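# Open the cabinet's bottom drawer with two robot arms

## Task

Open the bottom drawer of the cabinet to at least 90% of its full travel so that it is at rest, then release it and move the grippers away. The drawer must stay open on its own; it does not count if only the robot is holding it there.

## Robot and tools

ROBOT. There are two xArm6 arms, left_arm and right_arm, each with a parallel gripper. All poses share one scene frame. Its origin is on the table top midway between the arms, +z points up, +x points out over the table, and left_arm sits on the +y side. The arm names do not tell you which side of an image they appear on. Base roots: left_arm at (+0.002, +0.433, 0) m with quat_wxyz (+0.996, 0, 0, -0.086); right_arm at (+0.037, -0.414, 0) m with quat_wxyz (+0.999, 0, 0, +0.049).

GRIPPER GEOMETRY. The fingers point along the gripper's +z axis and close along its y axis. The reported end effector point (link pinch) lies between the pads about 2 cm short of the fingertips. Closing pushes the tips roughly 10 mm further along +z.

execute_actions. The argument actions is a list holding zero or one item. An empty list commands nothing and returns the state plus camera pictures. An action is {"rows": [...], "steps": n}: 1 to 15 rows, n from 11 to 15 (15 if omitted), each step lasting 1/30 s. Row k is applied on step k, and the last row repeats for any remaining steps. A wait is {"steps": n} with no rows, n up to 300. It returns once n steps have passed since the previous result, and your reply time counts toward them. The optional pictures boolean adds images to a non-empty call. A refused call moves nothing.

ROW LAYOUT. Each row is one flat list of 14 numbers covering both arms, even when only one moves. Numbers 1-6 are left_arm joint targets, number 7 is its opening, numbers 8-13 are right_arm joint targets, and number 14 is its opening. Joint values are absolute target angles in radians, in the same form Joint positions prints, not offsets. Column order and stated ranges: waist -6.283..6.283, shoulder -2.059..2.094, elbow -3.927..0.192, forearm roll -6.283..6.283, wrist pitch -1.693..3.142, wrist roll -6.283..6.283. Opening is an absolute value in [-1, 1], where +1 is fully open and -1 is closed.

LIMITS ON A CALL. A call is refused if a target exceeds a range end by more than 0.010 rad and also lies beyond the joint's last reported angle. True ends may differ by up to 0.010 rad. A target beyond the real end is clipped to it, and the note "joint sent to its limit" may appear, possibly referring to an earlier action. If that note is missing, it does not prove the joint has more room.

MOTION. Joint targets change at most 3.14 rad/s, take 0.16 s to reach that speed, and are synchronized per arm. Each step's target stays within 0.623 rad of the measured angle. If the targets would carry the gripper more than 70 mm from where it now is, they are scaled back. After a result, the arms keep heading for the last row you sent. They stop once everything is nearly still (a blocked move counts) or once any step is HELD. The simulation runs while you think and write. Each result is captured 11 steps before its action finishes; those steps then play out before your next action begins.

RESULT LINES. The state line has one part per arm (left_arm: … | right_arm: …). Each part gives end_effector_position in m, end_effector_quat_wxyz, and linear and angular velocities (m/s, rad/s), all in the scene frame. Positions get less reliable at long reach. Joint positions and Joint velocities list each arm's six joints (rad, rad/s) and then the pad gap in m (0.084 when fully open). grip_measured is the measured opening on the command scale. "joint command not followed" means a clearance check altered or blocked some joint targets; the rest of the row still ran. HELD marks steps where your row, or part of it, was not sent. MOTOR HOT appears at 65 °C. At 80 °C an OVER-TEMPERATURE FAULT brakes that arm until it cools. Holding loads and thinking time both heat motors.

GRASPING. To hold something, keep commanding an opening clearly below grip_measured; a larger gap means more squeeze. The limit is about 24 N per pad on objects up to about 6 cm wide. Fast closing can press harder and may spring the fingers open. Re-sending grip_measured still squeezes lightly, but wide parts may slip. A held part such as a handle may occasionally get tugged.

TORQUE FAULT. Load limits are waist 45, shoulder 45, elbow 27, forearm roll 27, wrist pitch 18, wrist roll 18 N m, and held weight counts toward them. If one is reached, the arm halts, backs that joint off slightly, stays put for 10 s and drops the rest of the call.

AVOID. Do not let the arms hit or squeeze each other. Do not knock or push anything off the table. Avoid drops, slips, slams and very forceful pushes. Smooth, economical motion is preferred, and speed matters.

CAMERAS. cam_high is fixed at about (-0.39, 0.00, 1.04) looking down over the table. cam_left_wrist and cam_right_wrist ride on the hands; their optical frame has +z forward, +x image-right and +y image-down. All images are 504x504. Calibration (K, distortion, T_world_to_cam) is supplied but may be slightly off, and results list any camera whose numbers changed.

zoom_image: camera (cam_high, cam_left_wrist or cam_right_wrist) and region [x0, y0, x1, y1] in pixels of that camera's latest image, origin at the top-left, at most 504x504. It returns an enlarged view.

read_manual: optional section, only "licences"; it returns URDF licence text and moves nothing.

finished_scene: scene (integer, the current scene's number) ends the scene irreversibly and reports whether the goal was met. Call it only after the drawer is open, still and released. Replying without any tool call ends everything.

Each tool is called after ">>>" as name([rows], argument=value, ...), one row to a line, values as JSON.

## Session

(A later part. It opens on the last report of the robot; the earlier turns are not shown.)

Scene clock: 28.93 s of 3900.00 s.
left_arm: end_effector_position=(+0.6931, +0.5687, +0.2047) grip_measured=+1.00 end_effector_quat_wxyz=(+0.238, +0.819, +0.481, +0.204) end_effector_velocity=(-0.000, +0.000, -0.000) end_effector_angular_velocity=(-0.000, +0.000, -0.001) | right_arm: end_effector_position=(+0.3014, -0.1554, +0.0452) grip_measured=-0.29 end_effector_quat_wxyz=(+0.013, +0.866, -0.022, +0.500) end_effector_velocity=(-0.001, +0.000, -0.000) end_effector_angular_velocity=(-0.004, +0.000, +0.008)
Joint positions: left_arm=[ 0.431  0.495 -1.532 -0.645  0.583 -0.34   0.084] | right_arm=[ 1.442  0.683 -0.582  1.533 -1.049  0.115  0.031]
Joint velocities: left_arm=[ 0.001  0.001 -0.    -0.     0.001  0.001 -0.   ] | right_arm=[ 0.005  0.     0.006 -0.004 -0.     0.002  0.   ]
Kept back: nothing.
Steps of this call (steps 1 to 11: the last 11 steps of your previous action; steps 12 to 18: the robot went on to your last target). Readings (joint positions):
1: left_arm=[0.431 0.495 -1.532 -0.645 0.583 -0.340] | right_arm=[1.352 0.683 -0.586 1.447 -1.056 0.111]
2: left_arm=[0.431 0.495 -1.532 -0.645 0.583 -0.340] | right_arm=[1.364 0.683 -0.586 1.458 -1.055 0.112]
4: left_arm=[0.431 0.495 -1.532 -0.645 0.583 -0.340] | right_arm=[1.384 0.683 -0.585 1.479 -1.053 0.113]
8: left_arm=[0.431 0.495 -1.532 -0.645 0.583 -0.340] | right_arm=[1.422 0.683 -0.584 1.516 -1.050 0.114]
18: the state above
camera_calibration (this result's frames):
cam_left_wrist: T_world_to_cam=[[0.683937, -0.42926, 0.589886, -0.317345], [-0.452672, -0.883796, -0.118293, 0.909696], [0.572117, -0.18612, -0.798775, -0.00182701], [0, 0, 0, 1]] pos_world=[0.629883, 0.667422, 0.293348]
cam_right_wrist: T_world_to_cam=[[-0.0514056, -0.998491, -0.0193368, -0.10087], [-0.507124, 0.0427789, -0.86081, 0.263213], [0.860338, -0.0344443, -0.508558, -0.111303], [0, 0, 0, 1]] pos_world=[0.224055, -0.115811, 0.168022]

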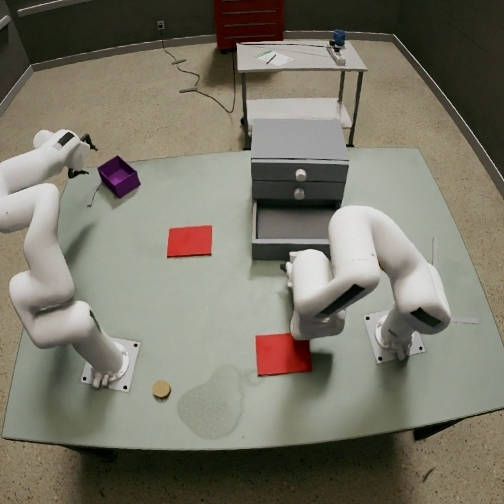

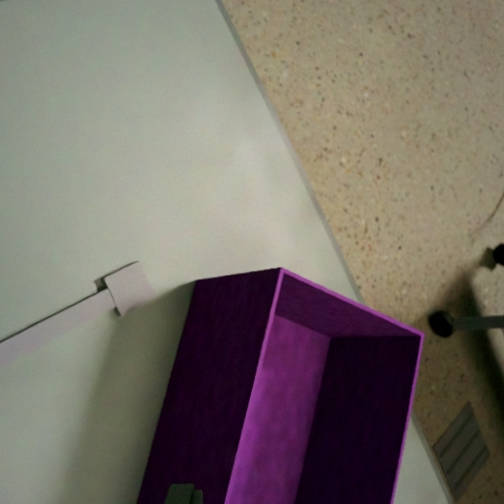

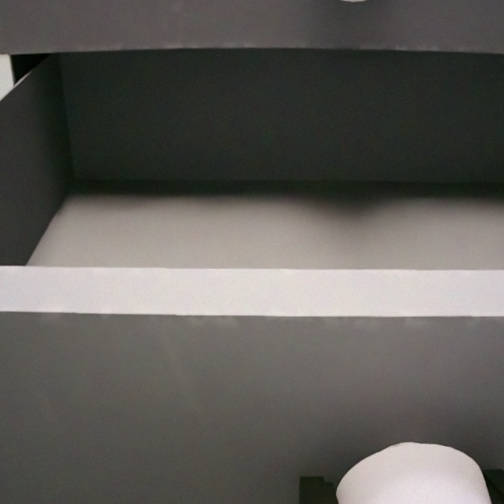

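>>> execute_actions([
  {"rows":[[0.431,0.495,-1.532,-0.645,0.583,-0.34,1,1.448,0.683,-0.58,1.546,-1.049,0.115,-0.8],[0.431,0.495,-1.532,-0.645,0.583,-0.34,1,1.454,0.683,-0.581,1.552,-1.049,0.115,-0.8],[0.431,0.495,-1.532,-0.645,0.583,-0.34,1,1.46,0.683,-0.581,1.558,-1.048,0.115,-0.8],[0.431,0.495,-1.532,-0.645,0.583,-0.34,1,1.466,0.683,-0.581,1.564,-1.048,0.114,-0.8],[0.431,0.495,-1.532,-0.645,0.583,-0.34,1,1.472,0.683,-0.582,1.57,-1.047,0.114,-0.8],[0.431,0.495,-1.532,-0.645,0.583,-0.34,1,1.478,0.683,-0.582,1.576,-1.046,0.114,-0.8],[0.431,0.495,-1.532,-0.645,0.583,-0.34,1,1.484,0.683,-0.582,1.582,-1.046,0.114,-0.8],[0.431,0.495,-1.532,-0.645,0.583,-0.34,1,1.49,0.683,-0.583,1.588,-1.045,0.113,-0.8]],"steps":12},
])

>>> execute_actions([
  {"steps":15},
], pictures=true)

Scene clock: 29.47 s of 3900.00 s.
left_arm: end_effector_position=(+0.6931, +0.5687, +0.2047) grip_measured=+1.00 end_effector_quat_wxyz=(+0.238, +0.819, +0.481, +0.204) end_effector_velocity=(-0.001, -0.001, -0.002) end_effector_angular_velocity=(-0.003, +0.004, +0.000) | right_arm: end_effector_position=(+0.3012, -0.1555, +0.0452) grip_measured=-0.29 end_effector_quat_wxyz=(+0.014, +0.866, -0.021, +0.500) end_effector_velocity=(-0.003, -0.001, -0.000) end_effector_angular_velocity=(-0.000, +0.001, -0.005)
Joint positions: left_arm=[ 0.431  0.495 -1.532 -0.645  0.583 -0.34   0.084] | right_arm=[ 1.442  0.683 -0.581  1.532 -1.049  0.115  0.032]
Joint velocities: left_arm=[-0.     0.001  0.002 -0.001  0.001 -0.001 -0.   ] | right_arm=[ 0.012  0.001 -0.002  0.017  0.003 -0.001 -0.   ]
Steps of this call (steps 1 to 15: the robot went on to your last target; step 16: the first step of this action). Readings (joint positions):
16: the state above

Scene clock: 29.97 s of 3900.00 s.
left_arm: end_effector_position=(+0.6931, +0.5687, +0.2047) grip_measured=+1.00 end_effector_quat_wxyz=(+0.238, +0.819, +0.481, +0.204) end_effector_velocity=(-0.000, -0.000, +0.000) end_effector_angular_velocity=(+0.000, +0.001, -0.001) | right_arm: end_effector_position=(+0.2890, -0.1544, +0.0452) grip_measured=-0.29 end_effector_quat_wxyz=(+0.013, +0.866, -0.021, +0.500) end_effector_velocity=(-0.004, +0.001, -0.000) end_effector_angular_velocity=(+0.001, +0.001, +0.000)
Joint positions: left_arm=[ 0.431  0.495 -1.532 -0.645  0.583 -0.34   0.084] | right_arm=[ 1.488  0.683 -0.584  1.579 -1.044  0.113  0.032]
Joint velocities: left_arm=[-0.    -0.001  0.001  0.001  0.002 -0.    -0.   ] | right_arm=[ 0.013 -0.001 -0.002  0.014  0.002 -0.002 -0.   ]
Kept back: nothing.
Steps of this call (steps 1 to 11: the last 11 steps of your previous action; steps 12 to 15: the robot went on to your last target). Readings (joint positions):
1: left_arm=[0.431 0.495 -1.532 -0.645 0.583 -0.340] | right_arm=[1.443 0.683 -0.581 1.533 -1.049 0.115]
2: left_arm=[0.431 0.495 -1.532 -0.645 0.583 -0.340] | right_arm=[1.445 0.683 -0.581 1.536 -1.049 0.115]
4: left_arm=[0.431 0.495 -1.532 -0.645 0.583 -0.340] | right_arm=[1.453 0.683 -0.581 1.543 -1.048 0.115]
8: left_arm=[0.431 0.495 -1.532 -0.645 0.583 -0.340] | right_arm=[1.473 0.683 -0.582 1.563 -1.046 0.114]
15: the state above
camera_calibration (this result's frames):
cam_left_wrist: T_world_to_cam=[[0.683938, -0.42926, 0.589886, -0.317345], [-0.452672, -0.883796, -0.118292, 0.909696], [0.572117, -0.18612, -0.798775, -0.00182691], [0, 0, 0, 1]] pos_world=[0.629883, 0.667422, 0.293348]
cam_right_wrist: T_world_to_cam=[[-0.0497389, -0.998581, -0.0190209, -0.101093], [-0.507291, 0.0416638, -0.860767, 0.256751], [0.860338, -0.0331645, -0.508644, -0.10045], [0, 0, 0, 1]] pos_world=[0.21164, -0.114978, 0.167987]

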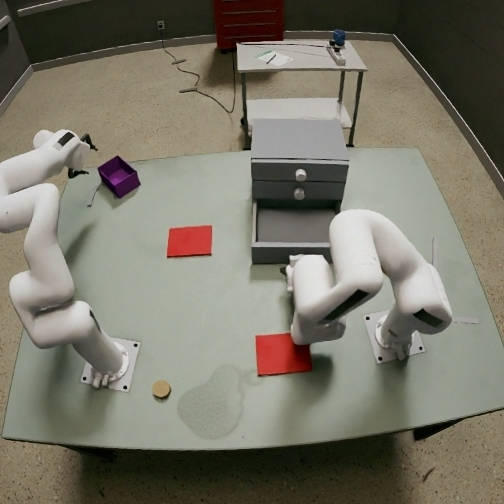

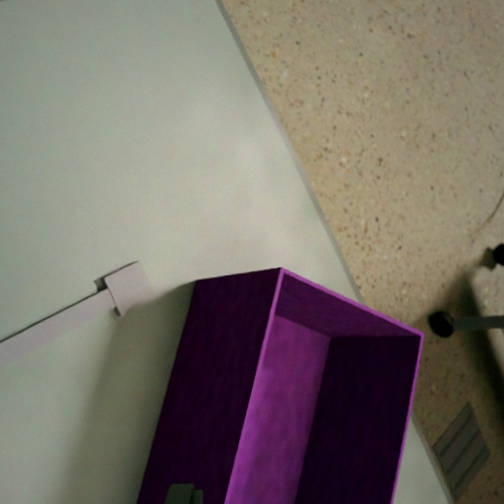

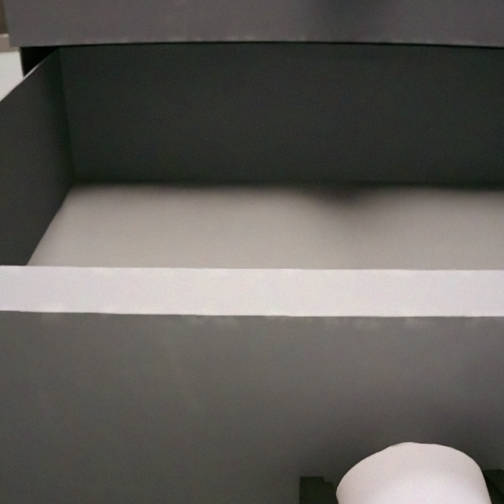

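Still following; a bit more.

>>> execute_actions([
  {"rows":[[0.431,0.495,-1.532,-0.645,0.583,-0.34,1,1.496,0.683,-0.583,1.594,-1.044,0.113,-0.8],[0.431,0.495,-1.532,-0.645,0.583,-0.34,1,1.502,0.683,-0.584,1.6,-1.044,0.113,-0.8],[0.431,0.495,-1.532,-0.645,0.583,-0.34,1,1.508,0.683,-0.584,1.606,-1.043,0.112,-0.8],[0.431,0.495,-1.532,-0.645,0.583,-0.34,1,1.514,0.683,-0.585,1.612,-1.042,0.112,-0.8],[0.431,0.495,-1.532,-0.645,0.583,-0.34,1,1.52,0.684,-0.585,1.618,-1.042,0.111,-0.8],[0.431,0.495,-1.532,-0.645,0.583,-0.34,1,1.526,0.684,-0.586,1.624,-1.041,0.111,-0.8],[0.431,0.495,-1.532,-0.645,0.583,-0.34,1,1.532,0.684,-0.586,1.63,-1.04,0.11,-0.8],[0.431,0.495,-1.532,-0.645,0.583,-0.34,1,1.538,0.684,-0.587,1.636,-1.04,0.11,-0.8],[0.431,0.495,-1.532,-0.645,0.583,-0.34,1,1.544,0.684,-0.587,1.642,-1.039,0.109,-0.8]],"steps":12},
])

>>> execute_actions([
  {"steps":16},
], pictures=true)

Scene clock: 32.17 s of 3900.00 s.
left_arm: end_effector_position=(+0.6931, +0.5687, +0.2047) grip_measured=+1.00 end_effector_quat_wxyz=(+0.238, +0.819, +0.481, +0.204) end_effector_velocity=(+0.000, -0.001, +0.001) end_effector_angular_velocity=(+0.001, -0.002, -0.001) | right_arm: end_effector_position=(+0.2886, -0.1544, +0.0452) grip_measured=-0.29 end_effector_quat_wxyz=(+0.013, +0.866, -0.021, +0.500) end_effector_velocity=(-0.003, -0.001, -0.000) end_effector_angular_velocity=(+0.004, +0.001, -0.006)
Joint positions: left_arm=[ 0.431  0.495 -1.532 -0.645  0.583 -0.34   0.084] | right_arm=[ 1.49   0.683 -0.584  1.581 -1.044  0.113  0.032]
Joint velocities: left_arm=[-0.001 -0.001 -0.     0.    -0.002  0.    -0.   ] | right_arm=[ 0.012 -0.    -0.002  0.017  0.003  0.002 -0.   ]
Steps of this call (steps 1 to 15: the robot went on to your last target; steps 16 to 65: nothing new was sent; step 66: the first step of this action). Readings (joint positions):
66: the state above

Scene clock: 32.70 s of 3900.00 s.
left_arm: end_effector_position=(+0.6931, +0.5687, +0.2047) grip_measured=+1.00 end_effector_quat_wxyz=(+0.238, +0.819, +0.481, +0.204) end_effector_velocity=(-0.000, -0.000, +0.000) end_effector_angular_velocity=(-0.000, +0.000, -0.002) | right_arm: end_effector_position=(+0.2753, -0.1537, +0.0470) grip_measured=-0.29 end_effector_quat_wxyz=(+0.012, +0.864, -0.021, +0.502) end_effector_velocity=(-0.006, -0.000, -0.002) end_effector_angular_velocity=(-0.003, +0.008, +0.001)
Joint positions: left_arm=[ 0.431  0.495 -1.532 -0.645  0.583 -0.34   0.084] | right_arm=[ 1.541  0.682 -0.587  1.634 -1.045  0.109  0.031]
Joint velocities: left_arm=[-0.    -0.    -0.    -0.     0.002  0.001  0.   ] | right_arm=[ 0.021  0.002 -0.001  0.02   0.01  -0.002 -0.   ]
Kept back: nothing.
Steps of this call (steps 1 to 11: the last 11 steps of your previous action; steps 12 to 16: the robot went on to your last target). Readings (joint positions):
1: left_arm=[0.431 0.495 -1.532 -0.645 0.583 -0.340] | right_arm=[1.491 0.683 -0.584 1.582 -1.044 0.113]
2: left_arm=[0.431 0.495 -1.532 -0.645 0.583 -0.340] | right_arm=[1.493 0.683 -0.584 1.584 -1.044 0.113]
4: left_arm=[0.431 0.495 -1.532 -0.645 0.583 -0.340] | right_arm=[1.497 0.683 -0.585 1.590 -1.044 0.112]
8: left_arm=[0.431 0.495 -1.532 -0.645 0.583 -0.340] | right_arm=[1.517 0.683 -0.587 1.611 -1.046 0.111]
16: the state above
camera_calibration (this result's frames):
cam_left_wrist: T_world_to_cam=[[0.683938, -0.42926, 0.589886, -0.317345], [-0.452672, -0.883796, -0.118293, 0.909696], [0.572117, -0.18612, -0.798775, -0.00182707], [0, 0, 0, 1]] pos_world=[0.629883, 0.667422, 0.293348]
cam_right_wrist: T_world_to_cam=[[-0.0492692, -0.998572, -0.020649, -0.101104], [-0.502458, 0.042648, -0.863549, 0.2503], [0.863197, -0.0321711, -0.503842, -0.0885764], [0, 0, 0, 1]] pos_world=[0.197243, -0.114484, 0.16943]

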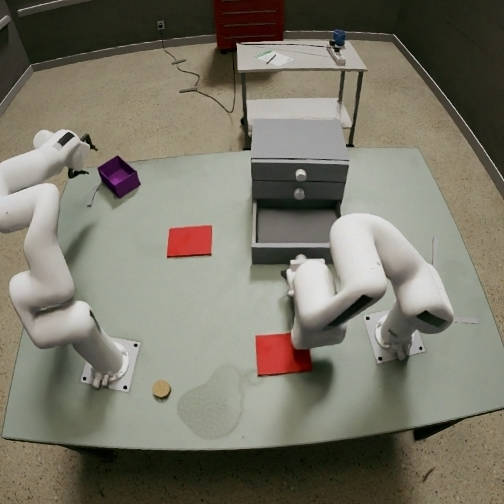

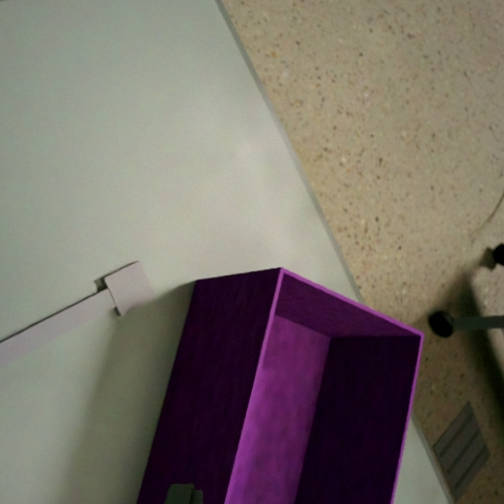

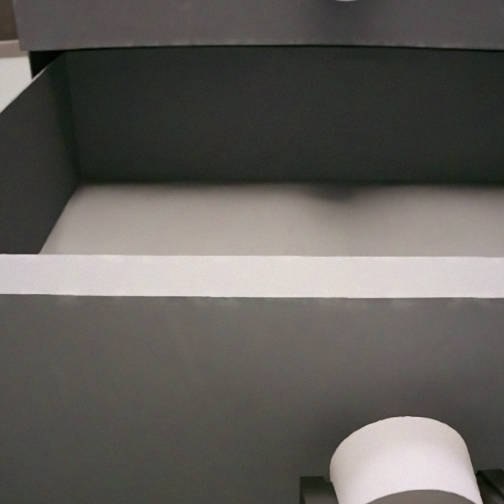

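>>> execute_actions([
  {"rows":[[0.431,0.495,-1.532,-0.645,0.583,-0.34,1,1.544,0.682,-0.587,1.636,-1.042,0.109,1],[0.431,0.495,-1.532,-0.645,0.583,-0.34,1,1.544,0.682,-0.587,1.636,-1.042,0.109,1],[0.431,0.495,-1.532,-0.645,0.583,-0.34,1,1.544,0.682,-0.587,1.636,-1.042,0.109,1],[0.431,0.495,-1.532,-0.645,0.583,-0.34,1,1.544,0.682,-0.587,1.636,-1.042,0.109,1],[0.431,0.495,-1.532,-0.645,0.583,-0.34,1,1.544,0.682,-0.587,1.636,-1.042,0.109,1],[0.431,0.495,-1.532,-0.645,0.583,-0.34,1,1.544,0.682,-0.587,1.636,-1.042,0.109,1],[0.431,0.495,-1.532,-0.645,0.583,-0.34,1,1.544,0.682,-0.587,1.636,-1.042,0.109,1],[0.431,0.495,-1.532,-0.645,0.583,-0.34,1,2.05,0.55,-0.65,2.1,-1.0,0.05,1]],"steps":15},
])

>>> execute_actions([
  {"steps":35},
], pictures=true)

Scene clock: 33.47 s of 3900.00 s.
left_arm: end_effector_position=(+0.6931, +0.5687, +0.2047) grip_measured=+1.00 end_effector_quat_wxyz=(+0.238, +0.819, +0.481, +0.204) end_effector_velocity=(+0.000, +0.000, +0.000) end_effector_angular_velocity=(-0.000, -0.000, +0.001) | right_arm: end_effector_position=(+0.2739, -0.1604, +0.0434) grip_measured=+0.28 end_effector_quat_wxyz=(+0.020, +0.866, -0.018, +0.499) end_effector_velocity=(+0.002, -0.022, -0.008) end_effector_angular_velocity=(-0.051, +0.013, -0.018)
Joint positions: left_arm=[ 0.431  0.495 -1.532 -0.645  0.583 -0.34   0.084] | right_arm=[ 1.546  0.687 -0.576  1.641 -1.035  0.109  0.056]
Joint velocities: left_arm=[-0.     0.    -0.    -0.    -0.001 -0.001 -0.   ] | right_arm=[-0.008  0.016  0.035  0.008  0.017  0.     0.205]
Steps of this call (steps 1 to 15: the robot went on to your last target; steps 16 to 19: nothing new was sent; steps 20 to 23: the first 4 steps of this action). Readings (joint positions):
20: left_arm=[0.431 0.495 -1.532 -0.645 0.583 -0.340] | right_arm=[1.544 0.684 -0.588 1.636 -1.042 0.109]
21: left_arm=[0.431 0.495 -1.532 -0.645 0.583 -0.340] | right_arm=[1.546 0.685 -0.583 1.639 -1.039 0.109]
23: the state above

Scene clock: 34.63 s of 3900.00 s.
left_arm: end_effector_position=(+0.6931, +0.5687, +0.2047) grip_measured=+1.00 end_effector_quat_wxyz=(+0.238, +0.819, +0.481, +0.204) end_effector_velocity=(+0.000, +0.000, -0.000) end_effector_angular_velocity=(+0.001, -0.001, +0.001) | right_arm: end_effector_position=(+0.1190, -0.1397, +0.0642) grip_measured=+1.00 end_effector_quat_wxyz=(-0.060, +0.889, -0.022, +0.454) end_effector_velocity=(-0.001, +0.001, +0.000) end_effector_angular_velocity=(+0.002, +0.001, +0.003)
Joint positions: left_arm=[ 0.431  0.495 -1.532 -0.645  0.583 -0.34   0.084] | right_arm=[ 2.049  0.55  -0.65   2.1   -1.     0.05   0.084]
Joint velocities: left_arm=[ 0.     0.001 -0.    -0.    -0.001  0.001  0.   ] | right_arm=[ 0.004 -0.001 -0.001  0.001 -0.     0.    -0.   ]
Kept back: nothing.
Steps of this call (steps 1 to 11: the last 11 steps of your previous action; steps 12 to 35: the robot went on to your last target). Readings (joint positions):
1: left_arm=[0.431 0.495 -1.532 -0.645 0.583 -0.340] | right_arm=[1.546 0.688 -0.576 1.641 -1.035 0.109]
2: left_arm=[0.431 0.495 -1.532 -0.645 0.583 -0.340] | right_arm=[1.546 0.687 -0.577 1.640 -1.036 0.109]
4: left_arm=[0.431 0.495 -1.532 -0.645 0.583 -0.340] | right_arm=[1.546 0.685 -0.581 1.639 -1.038 0.109]
8: left_arm=[0.431 0.495 -1.532 -0.645 0.583 -0.340] | right_arm=[1.633 0.662 -0.594 1.722 -1.030 0.098]
35: the state above
camera_calibration (this result's frames):
cam_left_wrist: T_world_to_cam=[[0.683937, -0.42926, 0.589886, -0.317345], [-0.452672, -0.883796, -0.118293, 0.909696], [0.572117, -0.18612, -0.798775, -0.0018271], [0, 0, 0, 1]] pos_world=[0.629883, 0.667422, 0.293348]
cam_right_wrist: T_world_to_cam=[[0.0134406, -0.989111, -0.146558, -0.0924993], [-0.59499, 0.109887, -0.796186, 0.202071], [0.803621, 0.097902, -0.587034, 0.0860685], [0, 0, 0, 1]] pos_world=[0.0523071, -0.122123, 0.197855]

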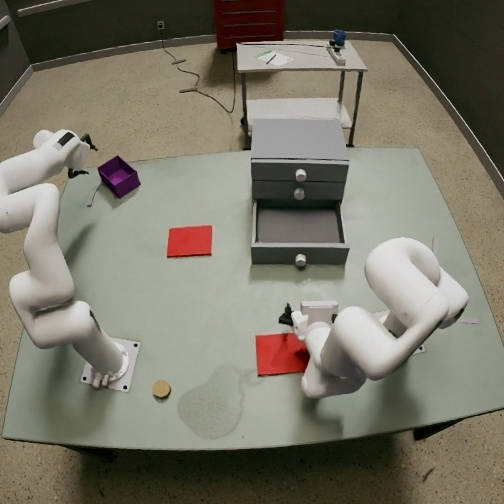

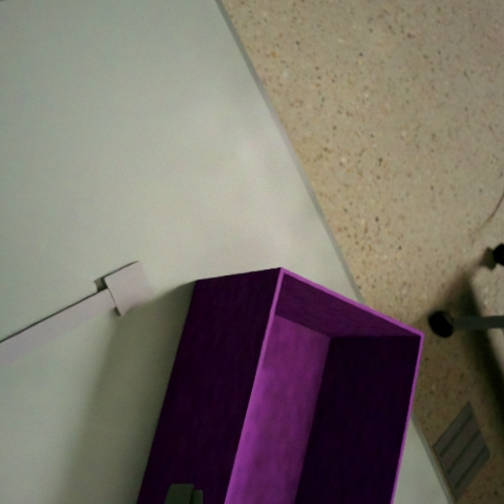

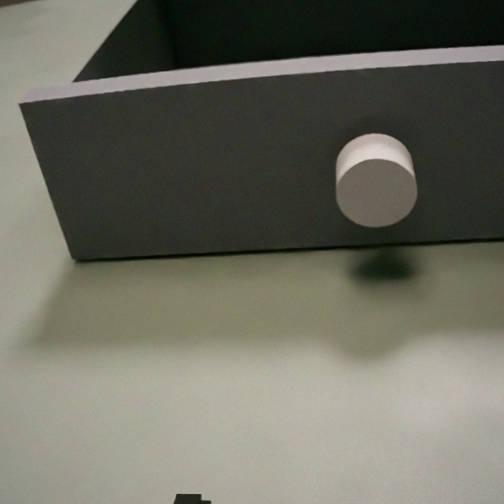

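>>> finished_scene(scene=2)

The scene is finished: the task was done.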